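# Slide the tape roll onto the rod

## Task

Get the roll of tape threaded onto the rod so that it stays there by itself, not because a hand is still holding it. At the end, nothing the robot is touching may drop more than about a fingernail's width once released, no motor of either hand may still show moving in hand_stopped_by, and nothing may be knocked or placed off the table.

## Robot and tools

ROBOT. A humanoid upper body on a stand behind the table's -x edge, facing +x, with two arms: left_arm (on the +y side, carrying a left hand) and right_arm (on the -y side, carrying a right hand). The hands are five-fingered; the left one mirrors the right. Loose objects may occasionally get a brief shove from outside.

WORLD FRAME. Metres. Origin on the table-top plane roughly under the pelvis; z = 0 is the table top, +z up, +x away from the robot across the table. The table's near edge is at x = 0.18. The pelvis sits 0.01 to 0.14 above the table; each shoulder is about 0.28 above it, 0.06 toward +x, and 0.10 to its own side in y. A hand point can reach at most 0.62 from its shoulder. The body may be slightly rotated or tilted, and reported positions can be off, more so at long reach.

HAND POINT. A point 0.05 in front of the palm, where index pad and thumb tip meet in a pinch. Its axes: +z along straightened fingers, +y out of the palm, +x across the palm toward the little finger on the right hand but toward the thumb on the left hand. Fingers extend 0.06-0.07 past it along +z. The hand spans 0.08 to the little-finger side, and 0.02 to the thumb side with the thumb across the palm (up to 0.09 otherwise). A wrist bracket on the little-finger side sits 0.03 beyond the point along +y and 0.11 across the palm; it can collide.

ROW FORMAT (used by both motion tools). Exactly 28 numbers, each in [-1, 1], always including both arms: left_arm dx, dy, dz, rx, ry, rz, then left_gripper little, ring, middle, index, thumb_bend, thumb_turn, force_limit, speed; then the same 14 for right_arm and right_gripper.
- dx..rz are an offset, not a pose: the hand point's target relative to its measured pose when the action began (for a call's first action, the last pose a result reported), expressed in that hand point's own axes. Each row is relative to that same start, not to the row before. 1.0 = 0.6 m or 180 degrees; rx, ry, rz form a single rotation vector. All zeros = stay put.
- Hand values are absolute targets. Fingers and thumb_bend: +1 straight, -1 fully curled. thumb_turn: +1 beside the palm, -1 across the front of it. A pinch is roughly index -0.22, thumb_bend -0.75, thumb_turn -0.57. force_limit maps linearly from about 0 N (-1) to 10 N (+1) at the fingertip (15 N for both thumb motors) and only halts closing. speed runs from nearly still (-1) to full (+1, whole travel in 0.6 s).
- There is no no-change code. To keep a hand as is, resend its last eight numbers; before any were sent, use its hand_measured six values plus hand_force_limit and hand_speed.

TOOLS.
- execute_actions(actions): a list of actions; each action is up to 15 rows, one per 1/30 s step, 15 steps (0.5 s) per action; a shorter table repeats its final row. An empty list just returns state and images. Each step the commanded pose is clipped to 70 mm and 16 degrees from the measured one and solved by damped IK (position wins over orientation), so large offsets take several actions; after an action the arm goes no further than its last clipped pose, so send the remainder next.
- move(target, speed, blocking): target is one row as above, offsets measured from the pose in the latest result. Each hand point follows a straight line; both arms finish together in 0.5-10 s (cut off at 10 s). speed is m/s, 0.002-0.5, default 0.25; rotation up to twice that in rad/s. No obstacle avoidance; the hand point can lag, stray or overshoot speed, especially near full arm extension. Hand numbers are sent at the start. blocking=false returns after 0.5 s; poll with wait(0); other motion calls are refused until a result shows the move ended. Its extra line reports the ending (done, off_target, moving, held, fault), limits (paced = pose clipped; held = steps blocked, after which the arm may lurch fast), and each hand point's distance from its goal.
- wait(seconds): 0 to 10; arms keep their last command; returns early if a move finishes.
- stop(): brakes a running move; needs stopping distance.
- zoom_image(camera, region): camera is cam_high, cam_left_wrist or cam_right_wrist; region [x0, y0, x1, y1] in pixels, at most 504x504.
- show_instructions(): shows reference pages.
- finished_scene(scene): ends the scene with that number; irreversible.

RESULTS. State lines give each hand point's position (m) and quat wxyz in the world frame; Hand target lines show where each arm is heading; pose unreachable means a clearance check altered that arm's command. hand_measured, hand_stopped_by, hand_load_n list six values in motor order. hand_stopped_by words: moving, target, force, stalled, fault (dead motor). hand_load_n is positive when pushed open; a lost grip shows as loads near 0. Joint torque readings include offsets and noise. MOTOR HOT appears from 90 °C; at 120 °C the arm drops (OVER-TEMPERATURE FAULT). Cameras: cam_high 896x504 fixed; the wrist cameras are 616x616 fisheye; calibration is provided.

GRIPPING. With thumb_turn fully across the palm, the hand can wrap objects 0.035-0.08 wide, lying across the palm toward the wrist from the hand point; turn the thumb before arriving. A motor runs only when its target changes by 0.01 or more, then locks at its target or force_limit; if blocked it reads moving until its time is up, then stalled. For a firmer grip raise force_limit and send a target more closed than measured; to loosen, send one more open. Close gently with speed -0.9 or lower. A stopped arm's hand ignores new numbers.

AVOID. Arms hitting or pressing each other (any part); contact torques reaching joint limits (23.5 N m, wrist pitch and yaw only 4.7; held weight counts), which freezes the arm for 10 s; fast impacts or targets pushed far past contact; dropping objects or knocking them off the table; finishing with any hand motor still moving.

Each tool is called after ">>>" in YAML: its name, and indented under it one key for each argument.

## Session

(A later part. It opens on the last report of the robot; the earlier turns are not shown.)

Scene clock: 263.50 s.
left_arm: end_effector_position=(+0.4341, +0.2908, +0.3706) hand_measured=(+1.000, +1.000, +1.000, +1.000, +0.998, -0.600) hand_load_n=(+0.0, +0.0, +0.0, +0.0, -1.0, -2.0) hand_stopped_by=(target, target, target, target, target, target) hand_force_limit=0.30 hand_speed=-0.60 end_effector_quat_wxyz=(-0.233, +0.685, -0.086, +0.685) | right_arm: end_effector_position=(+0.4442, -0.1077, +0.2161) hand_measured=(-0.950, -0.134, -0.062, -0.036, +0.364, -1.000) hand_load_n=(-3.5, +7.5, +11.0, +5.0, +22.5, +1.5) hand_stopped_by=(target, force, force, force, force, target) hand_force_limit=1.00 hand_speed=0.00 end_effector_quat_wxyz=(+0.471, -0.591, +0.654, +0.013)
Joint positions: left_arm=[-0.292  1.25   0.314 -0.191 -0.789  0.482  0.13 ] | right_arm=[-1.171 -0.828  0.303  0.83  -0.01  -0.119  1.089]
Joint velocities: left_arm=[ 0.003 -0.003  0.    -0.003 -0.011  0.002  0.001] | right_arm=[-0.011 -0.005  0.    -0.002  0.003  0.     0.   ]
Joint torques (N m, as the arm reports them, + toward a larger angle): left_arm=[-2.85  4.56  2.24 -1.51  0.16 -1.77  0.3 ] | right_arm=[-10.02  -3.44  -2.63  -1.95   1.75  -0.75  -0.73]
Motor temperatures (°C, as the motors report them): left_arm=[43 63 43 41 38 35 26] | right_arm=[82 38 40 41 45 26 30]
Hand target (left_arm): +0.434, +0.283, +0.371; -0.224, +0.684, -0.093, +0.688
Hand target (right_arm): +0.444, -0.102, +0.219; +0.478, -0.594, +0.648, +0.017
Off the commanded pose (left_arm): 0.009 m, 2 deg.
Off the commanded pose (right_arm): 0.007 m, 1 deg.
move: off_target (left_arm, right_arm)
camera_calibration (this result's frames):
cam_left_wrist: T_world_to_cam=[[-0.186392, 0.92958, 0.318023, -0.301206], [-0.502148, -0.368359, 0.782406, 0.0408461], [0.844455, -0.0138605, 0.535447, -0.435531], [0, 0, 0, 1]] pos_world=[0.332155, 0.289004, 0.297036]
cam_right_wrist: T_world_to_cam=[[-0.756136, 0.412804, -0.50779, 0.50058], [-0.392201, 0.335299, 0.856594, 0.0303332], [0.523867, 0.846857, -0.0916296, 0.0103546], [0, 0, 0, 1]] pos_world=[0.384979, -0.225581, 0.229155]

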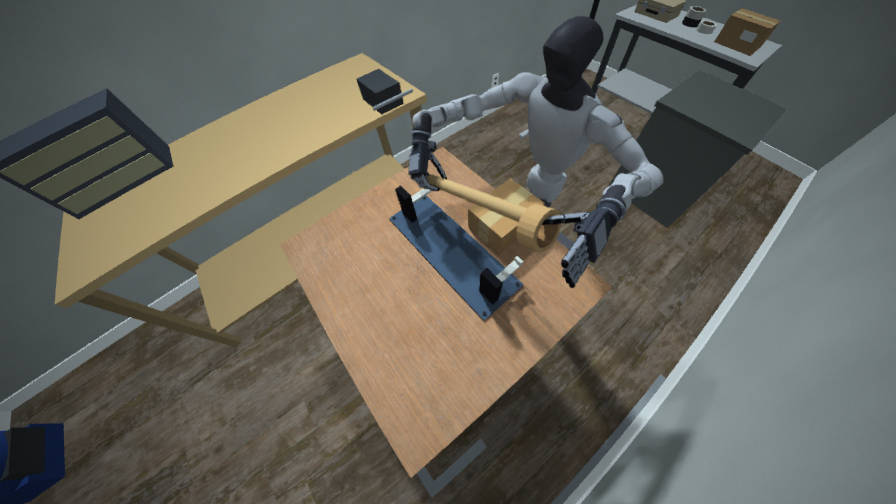

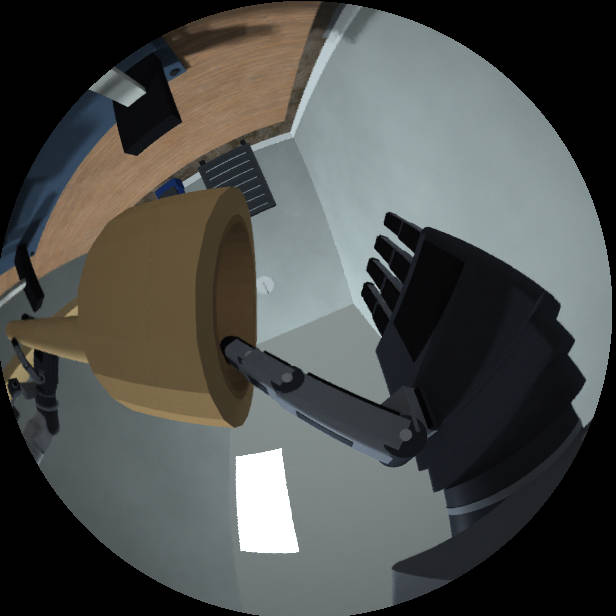

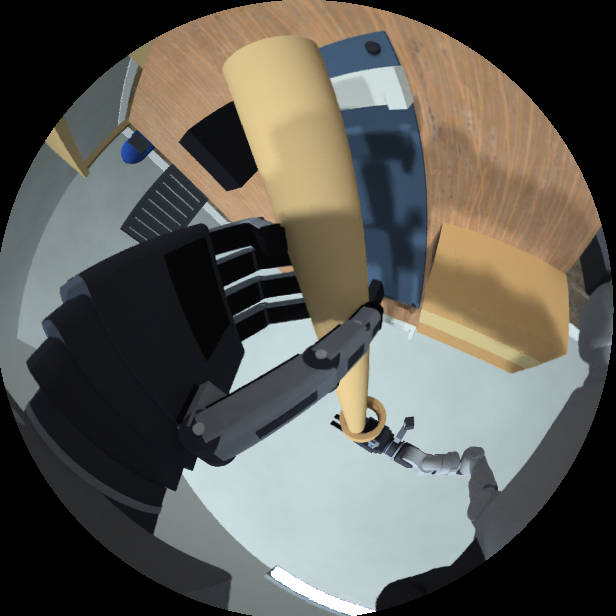

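>>> move:
  target: [-0.04,-0.003,0,0,0,0,1,1,1,1,1,-0.6,0.3,-0.6, 0,0,0,0,0,0,-0.95,-0.95,-0.95,-0.95,-0.95,-1,1,0]
  speed: 0.02

>>> zoom_image:
  camera: "cam_high"
  region: [470,150,690,290]

Scene clock: 271.47 s.
left_arm: end_effector_position=(+0.4320, +0.3042, +0.3523) hand_measured=(+1.000, +1.000, +1.000, +1.000, +1.000, -0.600) hand_load_n=(+0.0, +0.0, +0.0, +0.0, +0.0, -2.0) hand_stopped_by=(target, target, target, target, target, target) hand_force_limit=0.30 hand_speed=-0.60 end_effector_quat_wxyz=(-0.234, +0.684, -0.084, +0.686) | right_arm: end_effector_position=(+0.4442, -0.1081, +0.2161) hand_measured=(-0.950, -0.134, -0.062, -0.036, +0.364, -1.000) hand_load_n=(-4.5, +7.0, +11.0, +5.0, +22.5, +2.0) hand_stopped_by=(target, force, force, force, force, target) hand_force_limit=1.00 hand_speed=0.00 end_effector_quat_wxyz=(+0.471, -0.591, +0.655, +0.012)
Joint positions: left_arm=[-0.228  1.214  0.302 -0.12  -0.743  0.354  0.095] | right_arm=[-1.17  -0.829  0.303  0.83  -0.01  -0.119  1.089]
Joint velocities: left_arm=[ 0.     0.    -0.002  0.003 -0.002 -0.012  0.   ] | right_arm=[ 0.011  0.006  0.014  0.005 -0.015  0.     0.   ]
Joint torques (N m, as the arm reports them, + toward a larger angle): left_arm=[-2.6   4.85  2.72 -0.87  0.45 -1.87  0.44] | right_arm=[-9.31 -4.14 -3.05 -1.15  1.37 -0.52 -0.71]
Motor temperatures (°C, as the motors report them): left_arm=[43 62 43 41 38 36 26] | right_arm=[83 38 40 41 45 26 30]
Hand target (left_arm): +0.432, +0.305, +0.351; -0.235, +0.685, -0.085, +0.685
Hand target (right_arm): +0.444, -0.108, +0.216; +0.471, -0.591, +0.654, +0.013
Off the commanded pose (left_arm): 0.003 m, 0 deg.
Off the commanded pose (right_arm): 0.000 m, 0 deg.
move: done
camera_calibration (this result's frames):
cam_left_wrist: T_world_to_cam=[[-0.191689, 0.929643, 0.314674, -0.304826], [-0.504745, -0.368348, 0.780738, 0.0606894], [0.841717, -0.00917094, 0.539841, -0.425543], [0, 0, 0, 1]] pos_world=[0.330388, 0.301832, 0.278264]
cam_right_wrist: T_world_to_cam=[[-0.755832, 0.413172, -0.507944, 0.500684], [-0.391916, 0.335968, 0.856462, 0.0304416], [0.524519, 0.846413, -0.0920068, 0.0103746], [0, 0, 0, 1]] pos_world=[0.384922, -0.225877, 0.229202]

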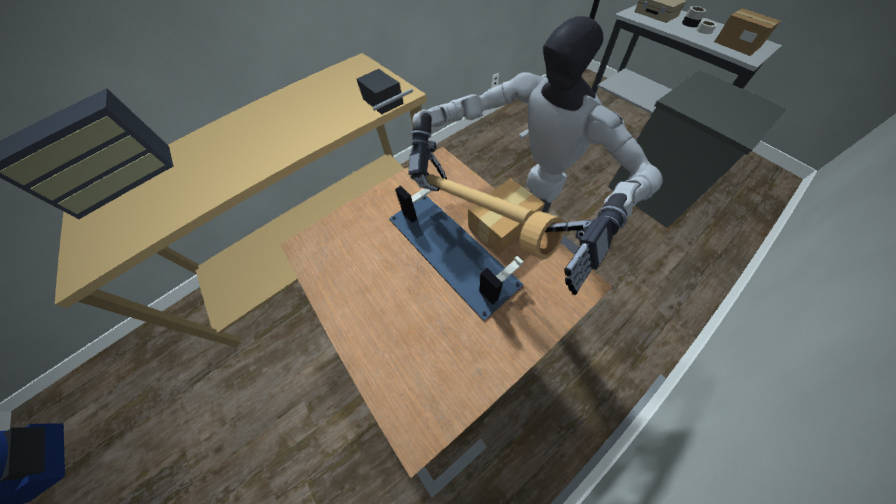

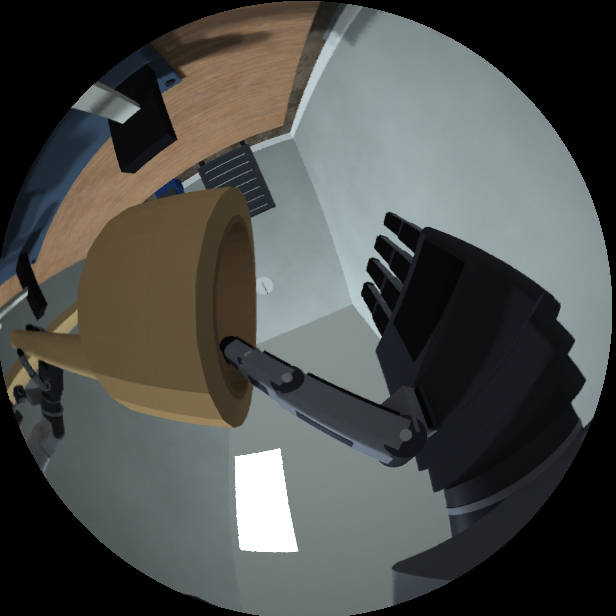

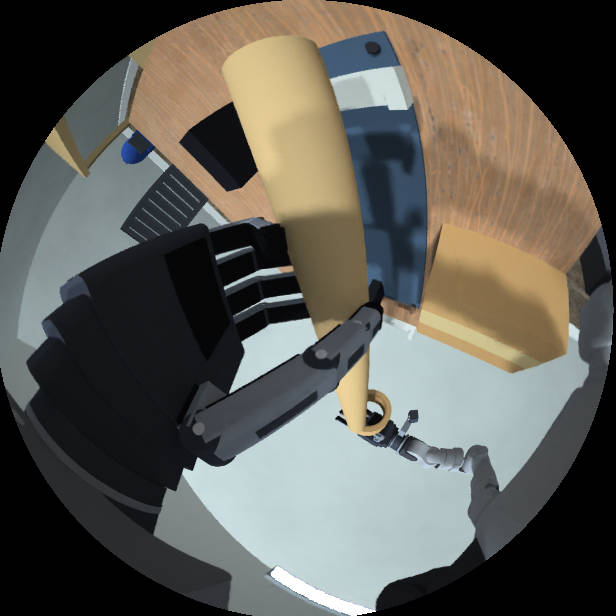

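Region (470, 150, 690, 290) of cam_high's 896x504 image, scaled by 2.291, with more detail than that image has; it fills the top 321 rows of this view, and the rest is white.

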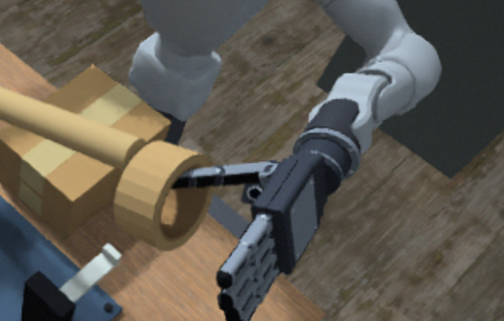

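>>> move:
  target: [0.03,0.008,0,0,0,0,1,1,1,1,1,-0.6,0.3,-0.6, 0,0,0,0,0,0,-0.95,-0.95,-0.95,-0.95,-0.95,-1,1,0]
  speed: 0.02

>>> move:
  target: [-0.01,0.06,0.03,0,0,0,1,1,1,1,1,-0.6,0.3,-0.6, 0,0,0,0,0,0,-0.95,-0.95,-0.95,-0.95,-0.95,-1,1,0]
  speed: 0.02

>>> zoom_image:
  camera: "cam_high"
  region: [470,150,690,290]

Scene clock: 278.80 s.
left_arm: end_effector_position=(+0.4344, +0.2942, +0.3634) hand_measured=(+1.000, +1.000, +1.000, +1.000, +1.000, -0.600) hand_load_n=(+0.0, +0.0, +0.0, +0.0, +0.0, -2.5) hand_stopped_by=(target, target, target, target, target, target) hand_force_limit=0.30 hand_speed=-0.60 end_effector_quat_wxyz=(-0.237, +0.686, -0.083, +0.683) | right_arm: end_effector_position=(+0.4443, -0.1087, +0.2162) hand_measured=(-0.950, -0.134, -0.062, -0.036, +0.364, -1.000) hand_load_n=(-3.5, +7.5, +11.0, +5.0, +22.5, +2.0) hand_stopped_by=(target, force, force, force, force, target) hand_force_limit=1.00 hand_speed=0.00 end_effector_quat_wxyz=(+0.471, -0.591, +0.655, +0.012)
Joint positions: left_arm=[-0.277  1.234  0.304 -0.183 -0.771  0.46   0.137] | right_arm=[-1.17  -0.831  0.303  0.83  -0.01  -0.118  1.089]
Joint velocities: left_arm=[ 0.     0.006  0.005 -0.008  0.     0.009  0.   ] | right_arm=[-0.011  0.003  0.006  0.     0.005  0.     0.   ]
Joint torques (N m, as the arm reports them, + toward a larger angle): left_arm=[-2.98  4.84  2.95 -1.26  0.07 -1.73  0.45] | right_arm=[-9.31 -4.14 -2.53 -1.69  0.98 -0.47 -0.79]
Motor temperatures (°C, as the motors report them): left_arm=[43 62 43 41 38 36 26] | right_arm=[83 39 40 41 45 26 30]
Hand target (left_arm): +0.434, +0.291, +0.366; -0.233, +0.684, -0.085, +0.686
Hand target (right_arm): +0.444, -0.108, +0.216; +0.471, -0.591, +0.655, +0.012
Off the commanded pose (left_arm): 0.004 m, 1 deg.
Off the commanded pose (right_arm): 0.001 m, 0 deg.
move: off_target (left_arm)
camera_calibration (this result's frames):
cam_left_wrist: T_world_to_cam=[[-0.195714, 0.927484, 0.318542, -0.297517], [-0.497118, -0.373828, 0.783024, 0.047055], [0.845322, -0.00510397, 0.534232, -0.434399], [0, 0, 0, 1]] pos_world=[0.332371, 0.291316, 0.289997]
cam_right_wrist: T_world_to_cam=[[-0.75505, 0.413776, -0.508614, 0.50098], [-0.391755, 0.33733, 0.856, 0.0307636], [0.525763, 0.845575, -0.0926025, 0.0103867], [0, 0, 0, 1]] pos_world=[0.384856, -0.226454, 0.229434]

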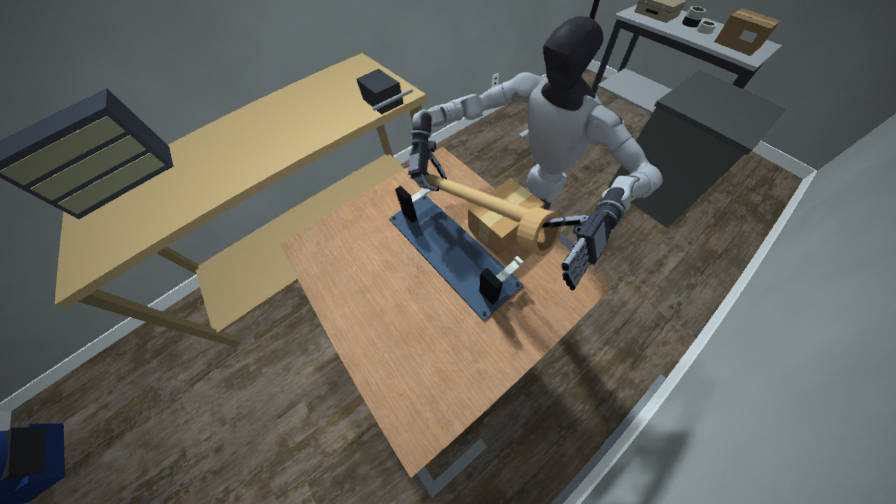

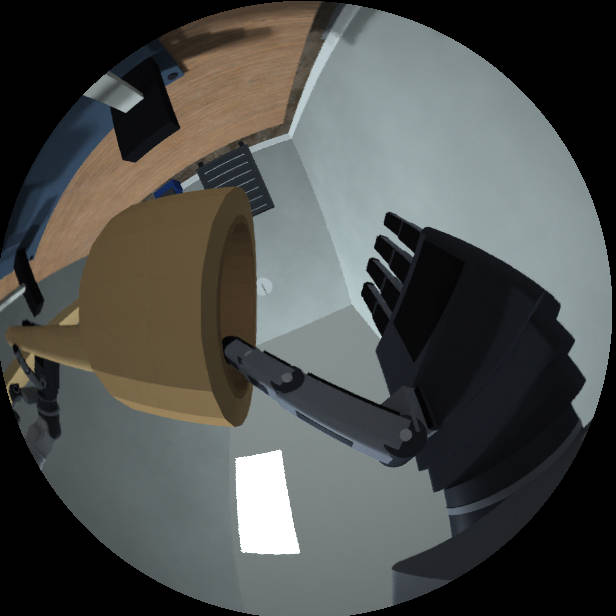

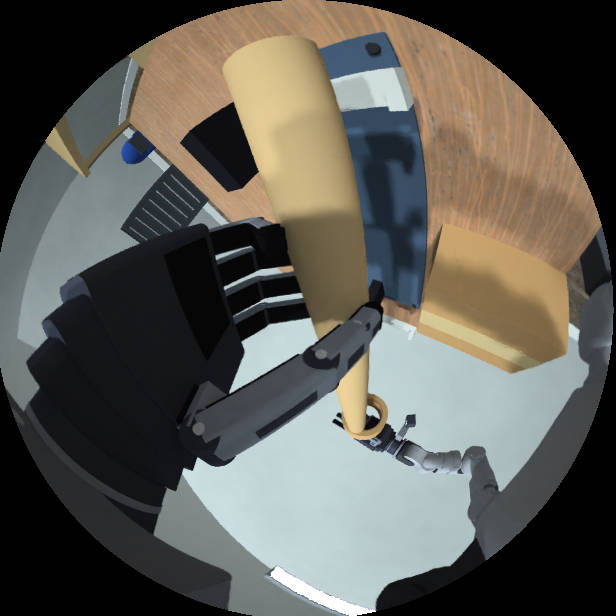

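Scene clock: 281.07 s.
left_arm: end_effector_position=(+0.4589, +0.2817, +0.3393) hand_measured=(+1.000, +1.000, +1.000, +1.000, +0.998, -0.600) hand_load_n=(+0.0, +0.0, +0.0, +0.0, -1.5, -1.5) hand_stopped_by=(target, target, target, target, target, target) hand_force_limit=0.30 hand_speed=-0.60 end_effector_quat_wxyz=(-0.252, +0.691, -0.072, +0.674) | right_arm: end_effector_position=(+0.4448, -0.1265, +0.2063) hand_measured=(-0.950, -0.134, -0.062, -0.036, +0.364, -1.000) hand_load_n=(-4.0, +7.0, +11.5, +6.5, +22.0, +2.5) hand_stopped_by=(target, force, force, force, force, target) hand_force_limit=1.00 hand_speed=0.00 end_effector_quat_wxyz=(+0.453, -0.582, +0.676, -0.002)
Joint positions: left_arm=[-0.443  1.162  0.079 -0.138 -0.707  0.465  0.261] | right_arm=[-1.151 -0.854  0.296  0.841 -0.037 -0.103  1.088]
Joint velocities: left_arm=[-0.018  0.005 -0.015 -0.008 -0.003  0.     0.001] | right_arm=[ 0.018 -0.005 -0.002  0.002 -0.009  0.     0.   ]
Joint torques (N m, as the arm reports them, + toward a larger angle): left_arm=[-3.29  3.89  1.47 -1.91  0.39 -1.86  0.01] | right_arm=[-10.83  -2.16  -3.01  -2.43   2.08  -1.25  -0.39]
Motor temperatures (°C, as the motors report them): left_arm=[43 61 43 41 38 36 26] | right_arm=[83 39 40 41 45 27 30]
Hand target (left_arm): +0.459, +0.268, +0.341; -0.235, +0.687, -0.084, +0.682
Hand target (right_arm): +0.444, -0.109, +0.216; +0.471, -0.591, +0.655, +0.012
Off the commanded pose (left_arm): 0.013 m, 2 deg.
Off the commanded pose (right_arm): 0.020 m, 4 deg.
move: off_target (left_arm, right_arm)
camera_calibration (this result's frames):
cam_left_wrist: T_world_to_cam=[[-0.22888, 0.91757, 0.325084, -0.257727], [-0.473219, -0.396711, 0.786565, 0.067722], [0.850693, 0.0261928, 0.52501, -0.450399], [0, 0, 0, 1]] pos_world=[0.35621, 0.275146, 0.266979]
cam_right_wrist: T_world_to_cam=[[-0.747701, 0.434645, -0.502022, 0.501605], [-0.351042, 0.383012, 0.854442, 0.0334188], [0.56366, 0.815098, -0.1338, 0.0120059], [0, 0, 0, 1]] pos_world=[0.380015, -0.240606, 0.224869]

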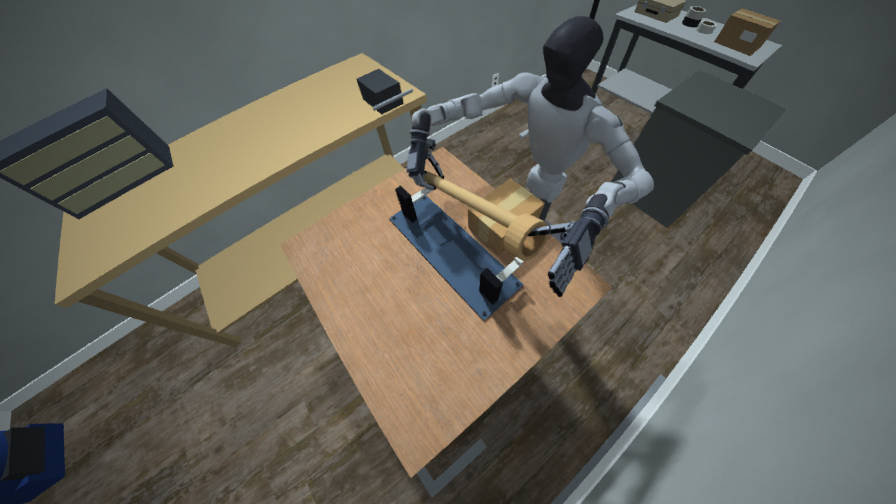

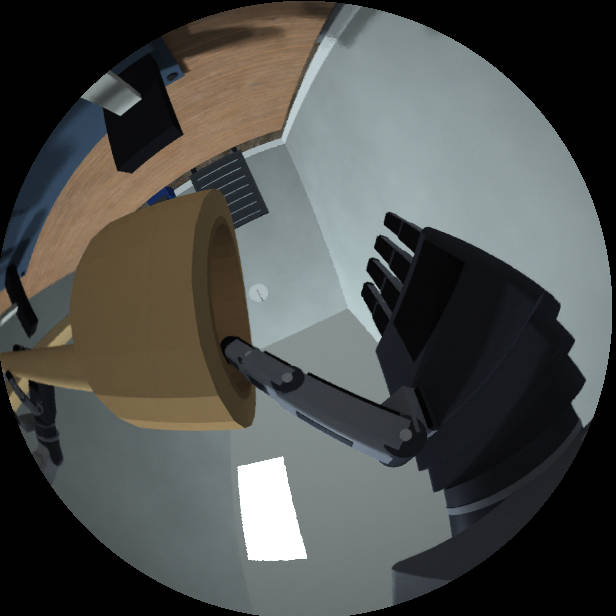

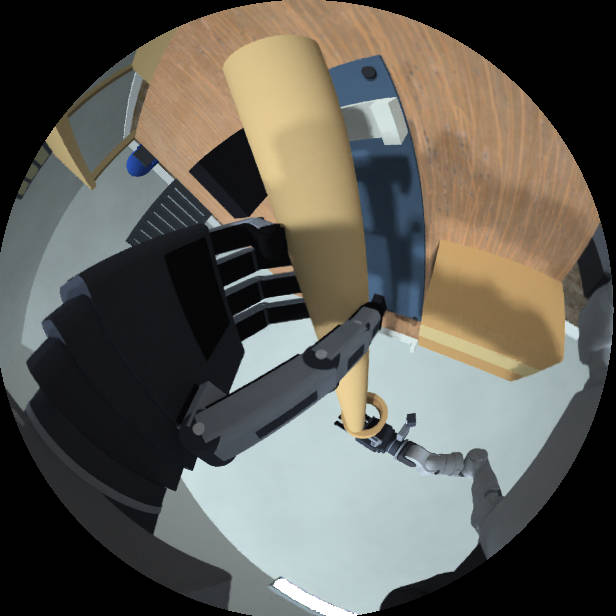

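Region (470, 150, 690, 290) of cam_high's 896x504 image, scaled by 2.291, with more detail than that image has; it fills the top 321 rows of this view, and the rest is white.

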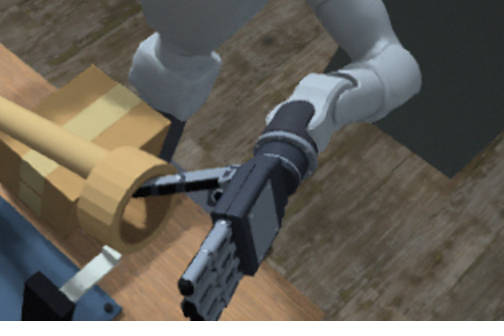

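>>> move:
  target: [0.03,-0.12,-0.03,0,0,0,1,1,1,1,1,-0.6,0.3,-0.6, 0,0,0,0,0,0,-0.95,-0.95,-0.95,-0.95,-0.95,-1,1,0]
  speed: 0.02

>>> zoom_image:
  camera: "cam_high"
  region: [470,150,690,290]

Scene clock: 293.03 s.
left_arm: end_effector_position=(+0.4264, +0.3307, +0.3905) hand_measured=(+1.000, +1.000, +1.000, +1.000, +1.000, -0.600) hand_load_n=(+0.0, +0.0, +0.0, +0.0, +0.0, -2.5) hand_stopped_by=(target, target, target, target, target, target) hand_force_limit=0.30 hand_speed=-0.60 end_effector_quat_wxyz=(-0.254, +0.686, -0.074, +0.677) | right_arm: end_effector_position=(+0.4448, -0.1272, +0.2059) hand_measured=(-0.950, -0.134, -0.062, -0.036, +0.364, -1.000) hand_load_n=(-4.0, +7.0, +11.0, +5.0, +23.0, +2.0) hand_stopped_by=(target, force, force, force, force, target) hand_force_limit=1.00 hand_speed=0.00 end_effector_quat_wxyz=(+0.452, -0.581, +0.677, -0.003)
Joint positions: left_arm=[-0.271  1.3    0.437 -0.068 -0.758  0.491 -0.003] | right_arm=[-1.151 -0.854  0.296  0.841 -0.039 -0.102  1.088]
Joint velocities: left_arm=[ 0.005  0.     0.002 -0.009  0.008  0.005 -0.01 ] | right_arm=[ 0.005  0.     0.006 -0.003 -0.002  0.     0.   ]
Joint torques (N m, as the arm reports them, + toward a larger angle): left_arm=[-2.56  5.35  2.99 -0.73  0.15 -1.59  0.43] | right_arm=[-9.26 -4.02 -2.82 -1.38  1.26 -0.56 -0.61]
Motor temperatures (°C, as the motors report them): left_arm=[44 61 43 42 38 36 26] | right_arm=[85 38 40 42 45 28 29]
Hand target (left_arm): +0.426, +0.332, +0.390; -0.253, +0.688, -0.073, +0.676
Hand target (right_arm): +0.445, -0.126, +0.206; +0.453, -0.582, +0.676, -0.002
Off the commanded pose (left_arm): 0.004 m, 1 deg.
Off the commanded pose (right_arm): 0.001 m, 0 deg.
move: off_target (left_arm)
camera_calibration (this result's frames):
cam_left_wrist: T_world_to_cam=[[-0.231637, 0.915278, 0.329561, -0.326514], [-0.480934, -0.402224, 0.77905, 0.0395458], [0.845604, 0.0219598, 0.533358, -0.450637], [0, 0, 0, 1]] pos_world=[0.324447, 0.324653, 0.317149]
cam_right_wrist: T_world_to_cam=[[-0.747304, 0.435703, -0.501698, 0.501653], [-0.349108, 0.384979, 0.854351, 0.0334659], [0.565386, 0.813606, -0.135589, 0.011971], [0, 0, 0, 1]] pos_world=[0.379802, -0.241195, 0.224709]

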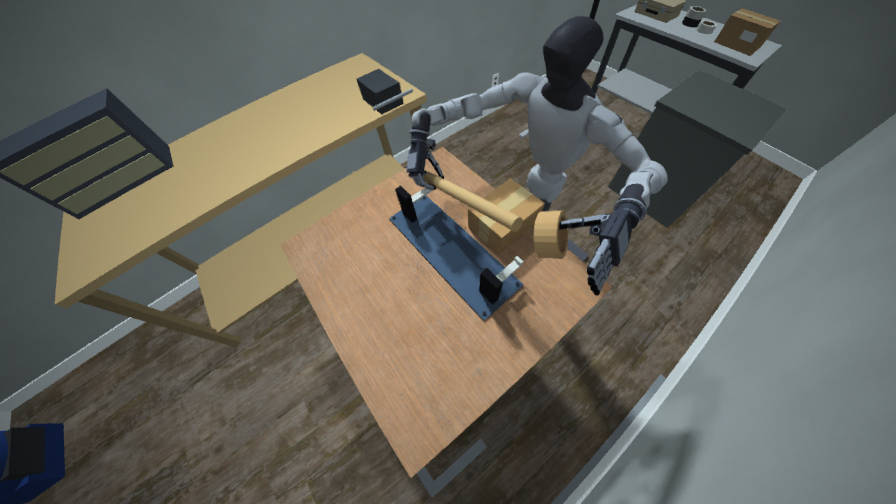

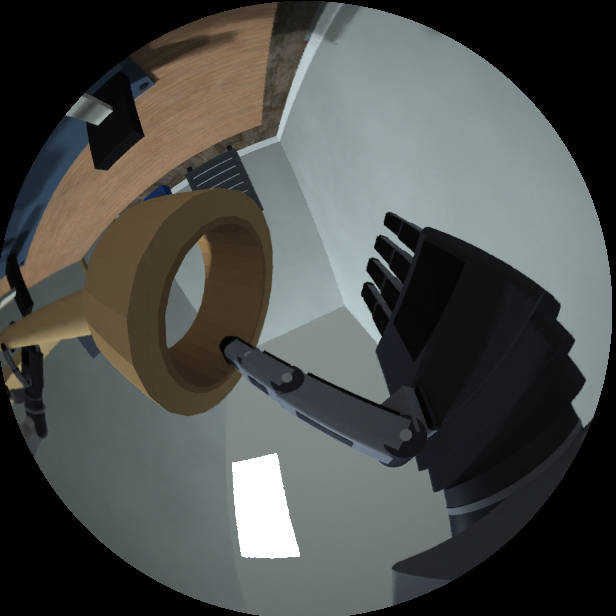

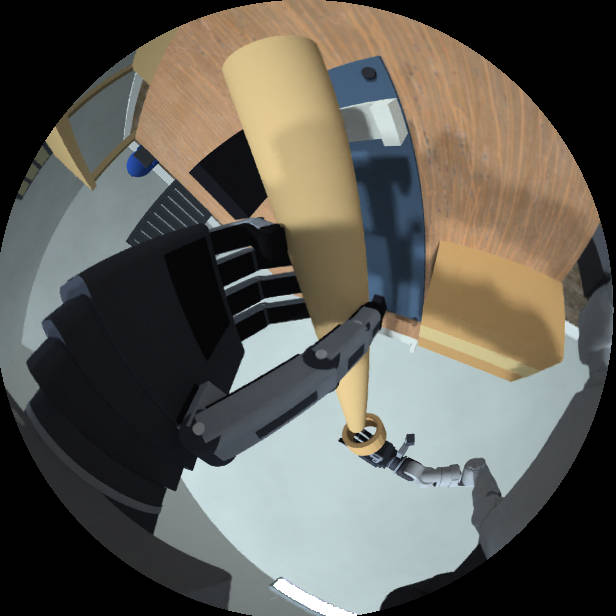

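Region (470, 150, 690, 290) of cam_high's 896x504 image, scaled by 2.291, with more detail than that image has; it fills the top 321 rows of this view, and the rest is white.

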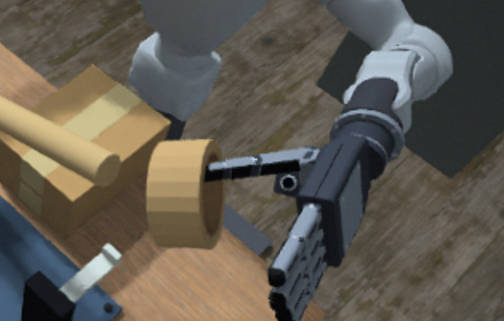

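>>> move:
  target: [-0.1,-0.05,-0.05,0,0.3,0,1,1,1,1,1,-0.6,0.3,-0.6, 0,0,0,0,0,0,-0.95,-0.95,-0.95,-0.95,-0.95,-1,1,0]
  speed: 0.05

>>> zoom_image:
  camera: "cam_high"
  region: [470,150,750,330]

Scene clock: 307.03 s.
left_arm: end_effector_position=(+0.3840, +0.3776, +0.3499) hand_measured=(+1.000, +1.000, +1.000, +1.000, +1.000, -0.600) hand_load_n=(+0.0, +0.0, +0.0, +0.0, +0.0, +0.0) hand_stopped_by=(target, target, target, target, target, target) hand_force_limit=0.30 hand_speed=-0.60 end_effector_quat_wxyz=(-0.263, +0.473, -0.069, +0.838) | right_arm: end_effector_position=(+0.4448, -0.1272, +0.2059) hand_measured=(-0.950, -0.134, -0.062, -0.036, +0.364, -1.000) hand_load_n=(-4.0, +7.0, +11.0, +5.0, +23.0, +2.0) hand_stopped_by=(target, force, force, force, force, target) hand_force_limit=1.00 hand_speed=0.00 end_effector_quat_wxyz=(+0.452, -0.581, +0.677, -0.003)
Joint positions: left_arm=[-0.777  0.899  0.449  1.425 -0.547 -1.121 -0.715] | right_arm=[-1.151 -0.854  0.296  0.841 -0.039 -0.102  1.088]
Joint velocities: left_arm=[ 0.009  0.002  0.006  0.003 -0.003  0.     0.   ] | right_arm=[ 0.006  0.006  0.011  0.002 -0.002  0.     0.   ]
Joint torques (N m, as the arm reports them, + toward a larger angle): left_arm=[-2.69  4.96  0.23 -1.77 -0.25 -1.11  0.45] | right_arm=[-9.18 -4.41 -2.6  -0.97  1.32 -0.48 -0.78]
Motor temperatures (°C, as the motors report them): left_arm=[44 63 42 42 38 35 26] | right_arm=[84 39 40 41 45 27 30]
Hand target (left_arm): +0.384, +0.377, +0.349; -0.263, +0.474, -0.069, +0.838
Hand target (right_arm): +0.445, -0.127, +0.206; +0.452, -0.581, +0.677, -0.003
Off the commanded pose (left_arm): 0.003 m, 26 deg; orientation clipped at the last step of the last action.
Off the commanded pose (right_arm): 0.000 m, 0 deg.
move: off_target (left_arm); limits=paced
camera_calibration (this result's frames):
cam_left_wrist: T_world_to_cam=[[-0.301995, 0.913471, 0.272708, -0.318294], [-0.831997, -0.3922, 0.392378, 0.335952], [0.465382, -0.108396, 0.878448, -0.319697], [0, 0, 0, 1]] pos_world=[0.332169, 0.387859, 0.235818]
cam_right_wrist: T_world_to_cam=[[-0.747304, 0.435703, -0.501698, 0.501653], [-0.349107, 0.384979, 0.854351, 0.0334659], [0.565386, 0.813606, -0.135589, 0.0119711], [0, 0, 0, 1]] pos_world=[0.379802, -0.241195, 0.224709]

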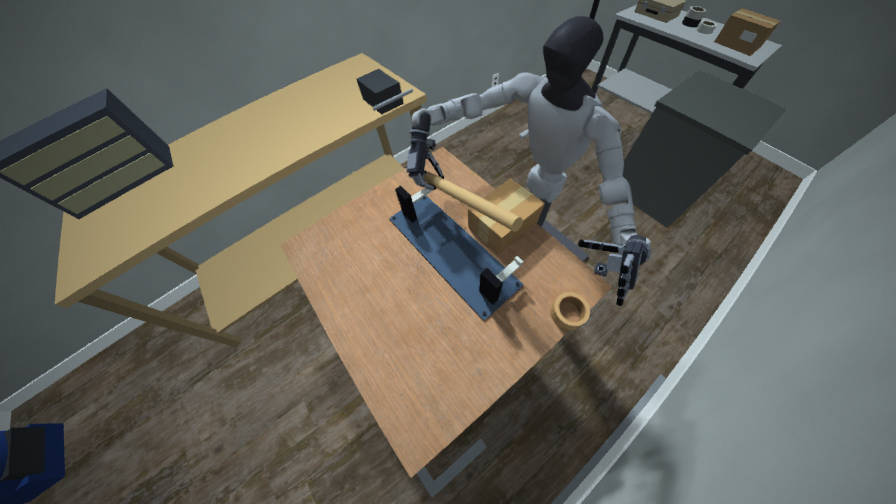

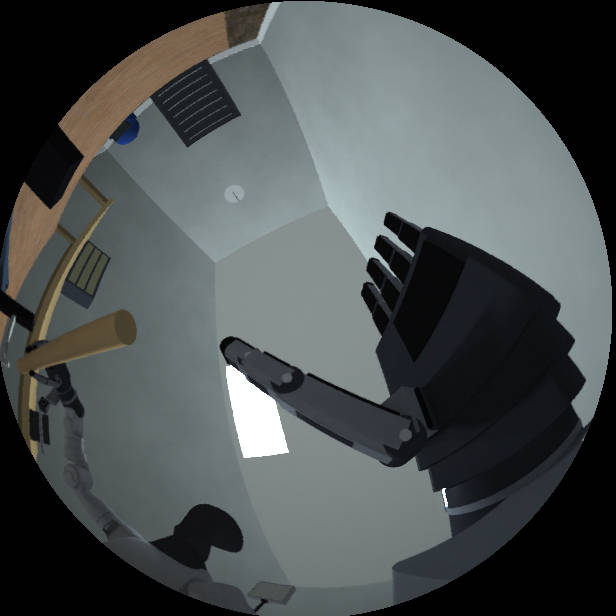

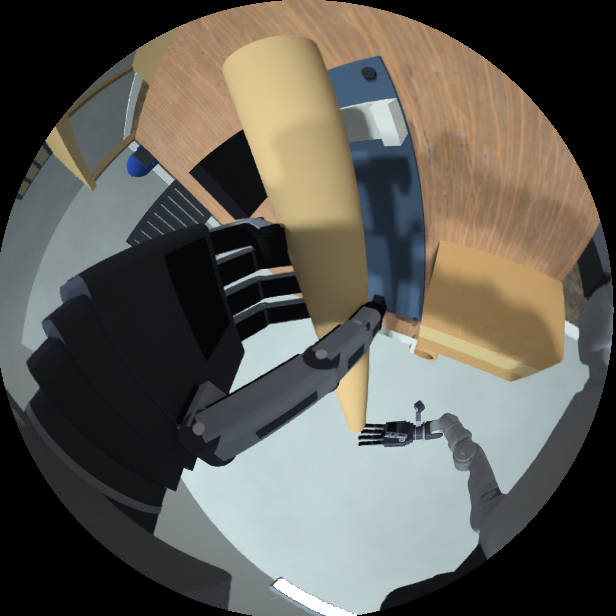

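Region (470, 150, 750, 330) of cam_high's 896x504 image, scaled by 1.800, with more detail than that image has; it fills the top 324 rows of this view, and the rest is white.

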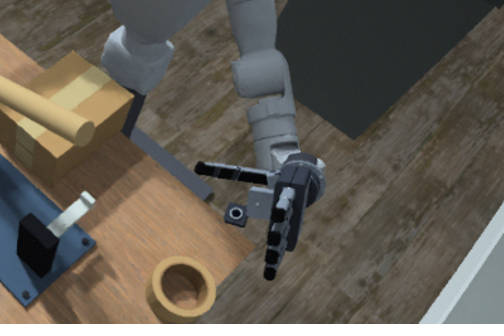

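>>> move:
  target: [-0.287,0.1,-0.3,-0.453,0.362,0.177,1,1,1,0.6,0,-0.6,0,0, 0,0,0,0,0,0,-0.95,-0.95,-0.95,-0.95,-0.95,-1,1,0]
  speed: 0.15

Scene clock: 329.70 s.
left_arm: end_effector_position=(+0.3292, +0.3797, +0.1001) hand_measured=(+1.000, +1.000, +1.000, +0.600, +0.000, -0.600) hand_load_n=(+0.0, +0.0, +0.0, +0.0, +0.0, +0.0) hand_stopped_by=(target, target, target, target, target, target) hand_force_limit=0.00 hand_speed=0.00 end_effector_quat_wxyz=(+0.306, -0.027, +0.908, -0.284) | right_arm: end_effector_position=(+0.4448, -0.1272, +0.2059) hand_measured=(-0.950, -0.134, -0.062, -0.036, +0.364, -1.000) hand_load_n=(-4.0, +7.0, +11.0, +5.0, +23.0, +2.0) hand_stopped_by=(target, force, force, force, force, target) hand_force_limit=1.00 hand_speed=0.00 end_effector_quat_wxyz=(+0.452, -0.581, +0.677, -0.003)
Joint positions: left_arm=[-1.132  1.157 -1.153  1.454  1.95  -0.594  1.44 ] | right_arm=[-1.151 -0.854  0.296  0.841 -0.039 -0.102  1.088]
Joint velocities: left_arm=[-0.018  0.005 -0.028  0.018  0.012  0.016  0.012] | right_arm=[ 0.006  0.     0.017 -0.014  0.008  0.     0.   ]
Joint torques (N m, as the arm reports them, + toward a larger angle): left_arm=[-3.16  4.05 -0.05  0.48 -0.17  0.46  0.46] | right_arm=[-9.21 -4.58 -2.37 -1.66  1.18 -0.38 -0.7 ]
Motor temperatures (°C, as the motors report them): left_arm=[43 64 40 42 38 33 26] | right_arm=[84 41 40 41 45 27 30]
Hand target (left_arm): +0.329, +0.380, +0.100; +0.304, -0.024, +0.909, -0.283
Hand target (right_arm): +0.445, -0.127, +0.206; +0.452, -0.581, +0.677, -0.003
Off the commanded pose (left_arm): 0.010 m, 51 deg; orientation clipped at the last step of the last action.
Off the commanded pose (right_arm): 0.000 m, 0 deg.
joint sent to its limit (left arm) — the command would take joint 5 (wrist roll) past its upper limit, so that joint was sent only as far as its limit.
move: off_target (left_arm); limits=paced
camera_calibration (this result's frames):
cam_left_wrist: T_world_to_cam=[[-0.00594985, -0.810705, 0.585424, 0.257195], [-0.998714, -0.0246536, -0.0442909, 0.348277], [0.0503397, -0.584935, -0.809516, 0.411962], [0, 0, 0, 1]] pos_world=[0.328621, 0.458067, 0.198347]
cam_right_wrist: T_world_to_cam=[[-0.747304, 0.435703, -0.501697, 0.501653], [-0.349107, 0.384979, 0.854351, 0.0334658], [0.565386, 0.813606, -0.135589, 0.0119711], [0, 0, 0, 1]] pos_world=[0.379802, -0.241195, 0.224709]

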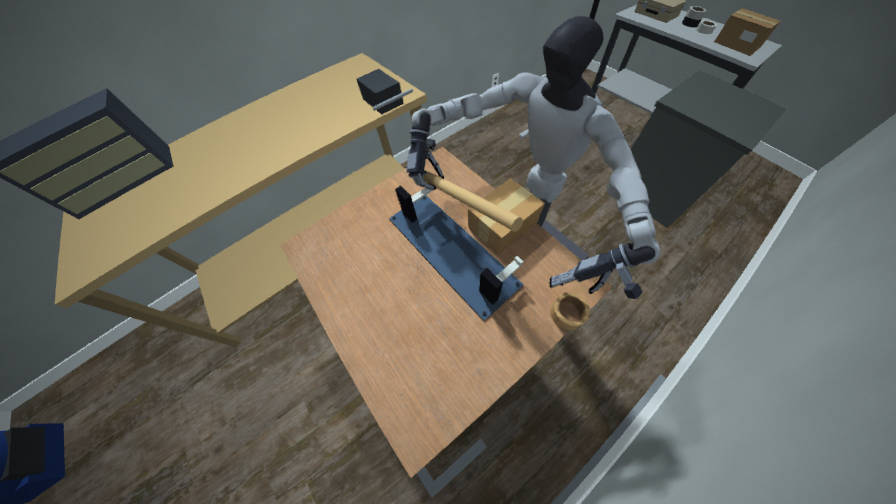

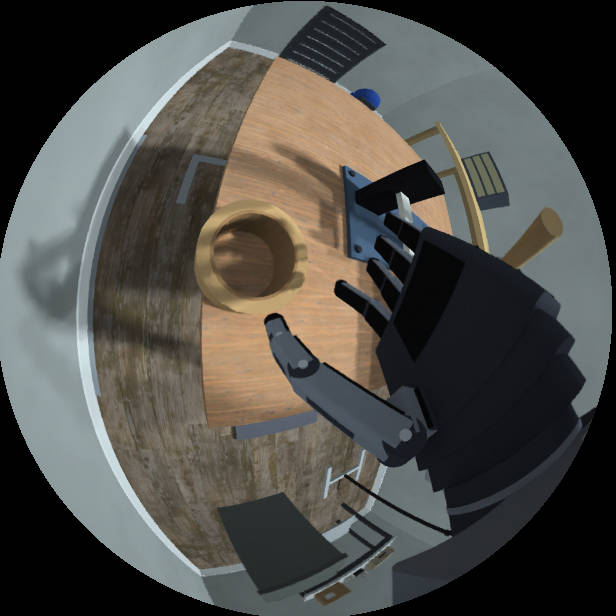

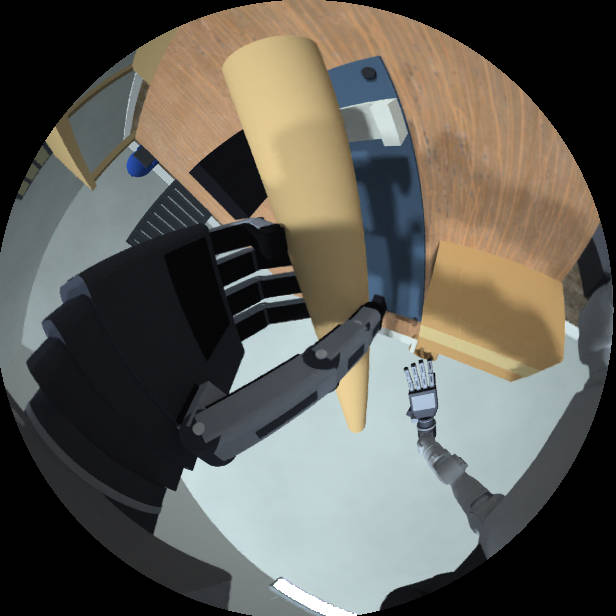

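>>> move:
  target: [-0.06,0.087,-0.02,0.048,-0.252,-0.347,1,1,1,0.6,0,-0.6,0,0, 0,0,0,0,0,0,-0.95,-0.95,-0.95,-0.95,-0.95,-1,1,0]
  speed: 0.1

Scene clock: 351.00 s.
left_arm: end_effector_position=(+0.3564, +0.4438, +0.1046) hand_measured=(+1.000, +1.000, +1.000, +0.600, +0.000, -0.600) hand_load_n=(+0.0, +0.0, +0.0, +0.0, +0.0, +0.0) hand_stopped_by=(target, target, target, target, target, target) hand_force_limit=0.00 hand_speed=0.00 end_effector_quat_wxyz=(-0.498, +0.577, -0.540, +0.357) | right_arm: end_effector_position=(+0.4448, -0.1272, +0.2059) hand_measured=(-0.950, -0.134, -0.062, -0.036, +0.364, -1.000) hand_load_n=(-4.0, +7.0, +11.0, +5.0, +23.0, +2.0) hand_stopped_by=(target, force, force, force, force, target) hand_force_limit=1.00 hand_speed=0.00 end_effector_quat_wxyz=(+0.452, -0.581, +0.677, -0.003)
Joint positions: left_arm=[-0.631  1.115  0.003  1.455  1.096 -0.807  0.444] | right_arm=[-1.151 -0.854  0.296  0.841 -0.039 -0.102  1.088]
Joint velocities: left_arm=[ 0.052  0.     0.063 -0.067  0.018  0.013 -0.05 ] | right_arm=[-0.012  0.014 -0.006  0.009  0.     0.     0.   ]
Joint torques (N m, as the arm reports them, + toward a larger angle): left_arm=[-2.    5.72  0.68 -1.14 -1.25  0.33  0.56] | right_arm=[-9.05 -4.94 -2.45 -1.56  1.62 -0.52 -0.68]
Motor temperatures (°C, as the motors report them): left_arm=[44 63 40 41 38 31 26] | right_arm=[85 41 40 41 45 26 30]
Hand target (left_arm): +0.357, +0.444, +0.105; -0.498, +0.578, -0.538, +0.358
Hand target (right_arm): +0.445, -0.127, +0.206; +0.452, -0.581, +0.677, -0.003
Off the commanded pose (left_arm): 0.008 m, 12 deg.
Off the commanded pose (right_arm): 0.000 m, 0 deg.
move: off_target (left_arm)
camera_calibration (this result's frames):
cam_left_wrist: T_world_to_cam=[[0.262653, 0.0533133, 0.963416, -0.212006], [-0.333629, -0.931868, 0.142524, 0.523237], [0.905376, -0.358858, -0.226971, -0.0141893], [0, 0, 0, 1]] pos_world=[0.243098, 0.493798, 0.126456]
cam_right_wrist: T_world_to_cam=[[-0.747304, 0.435703, -0.501697, 0.501653], [-0.349107, 0.384979, 0.854351, 0.0334658], [0.565386, 0.813606, -0.135589, 0.011971], [0, 0, 0, 1]] pos_world=[0.379802, -0.241195, 0.224709]

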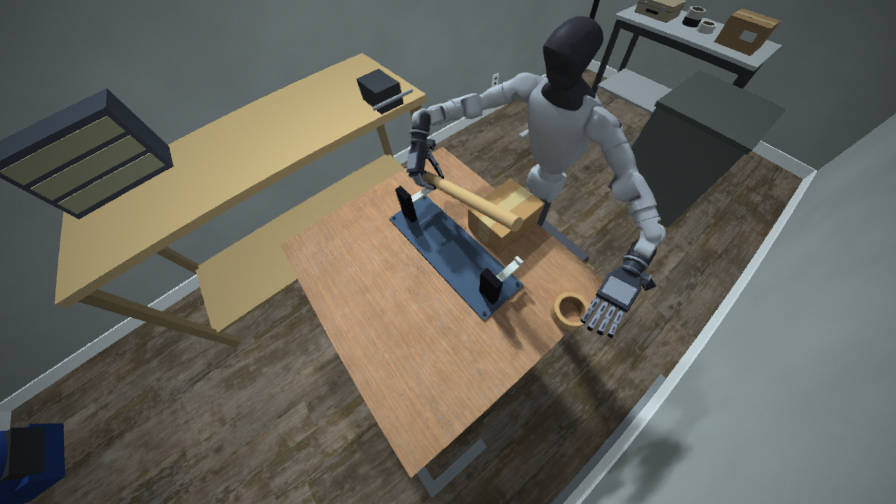

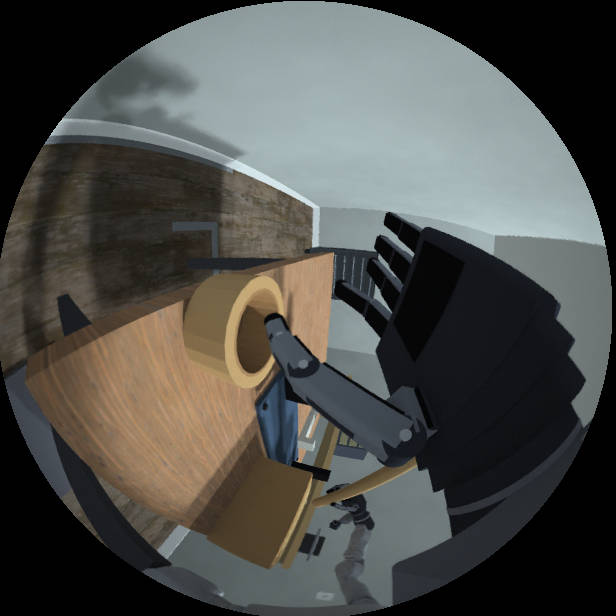

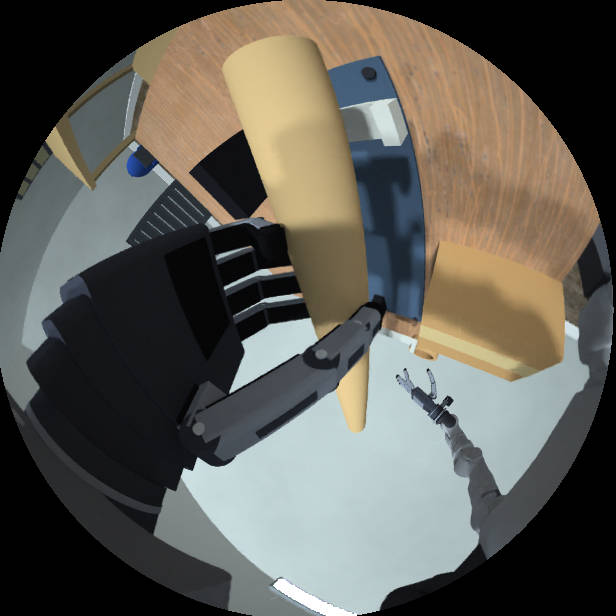

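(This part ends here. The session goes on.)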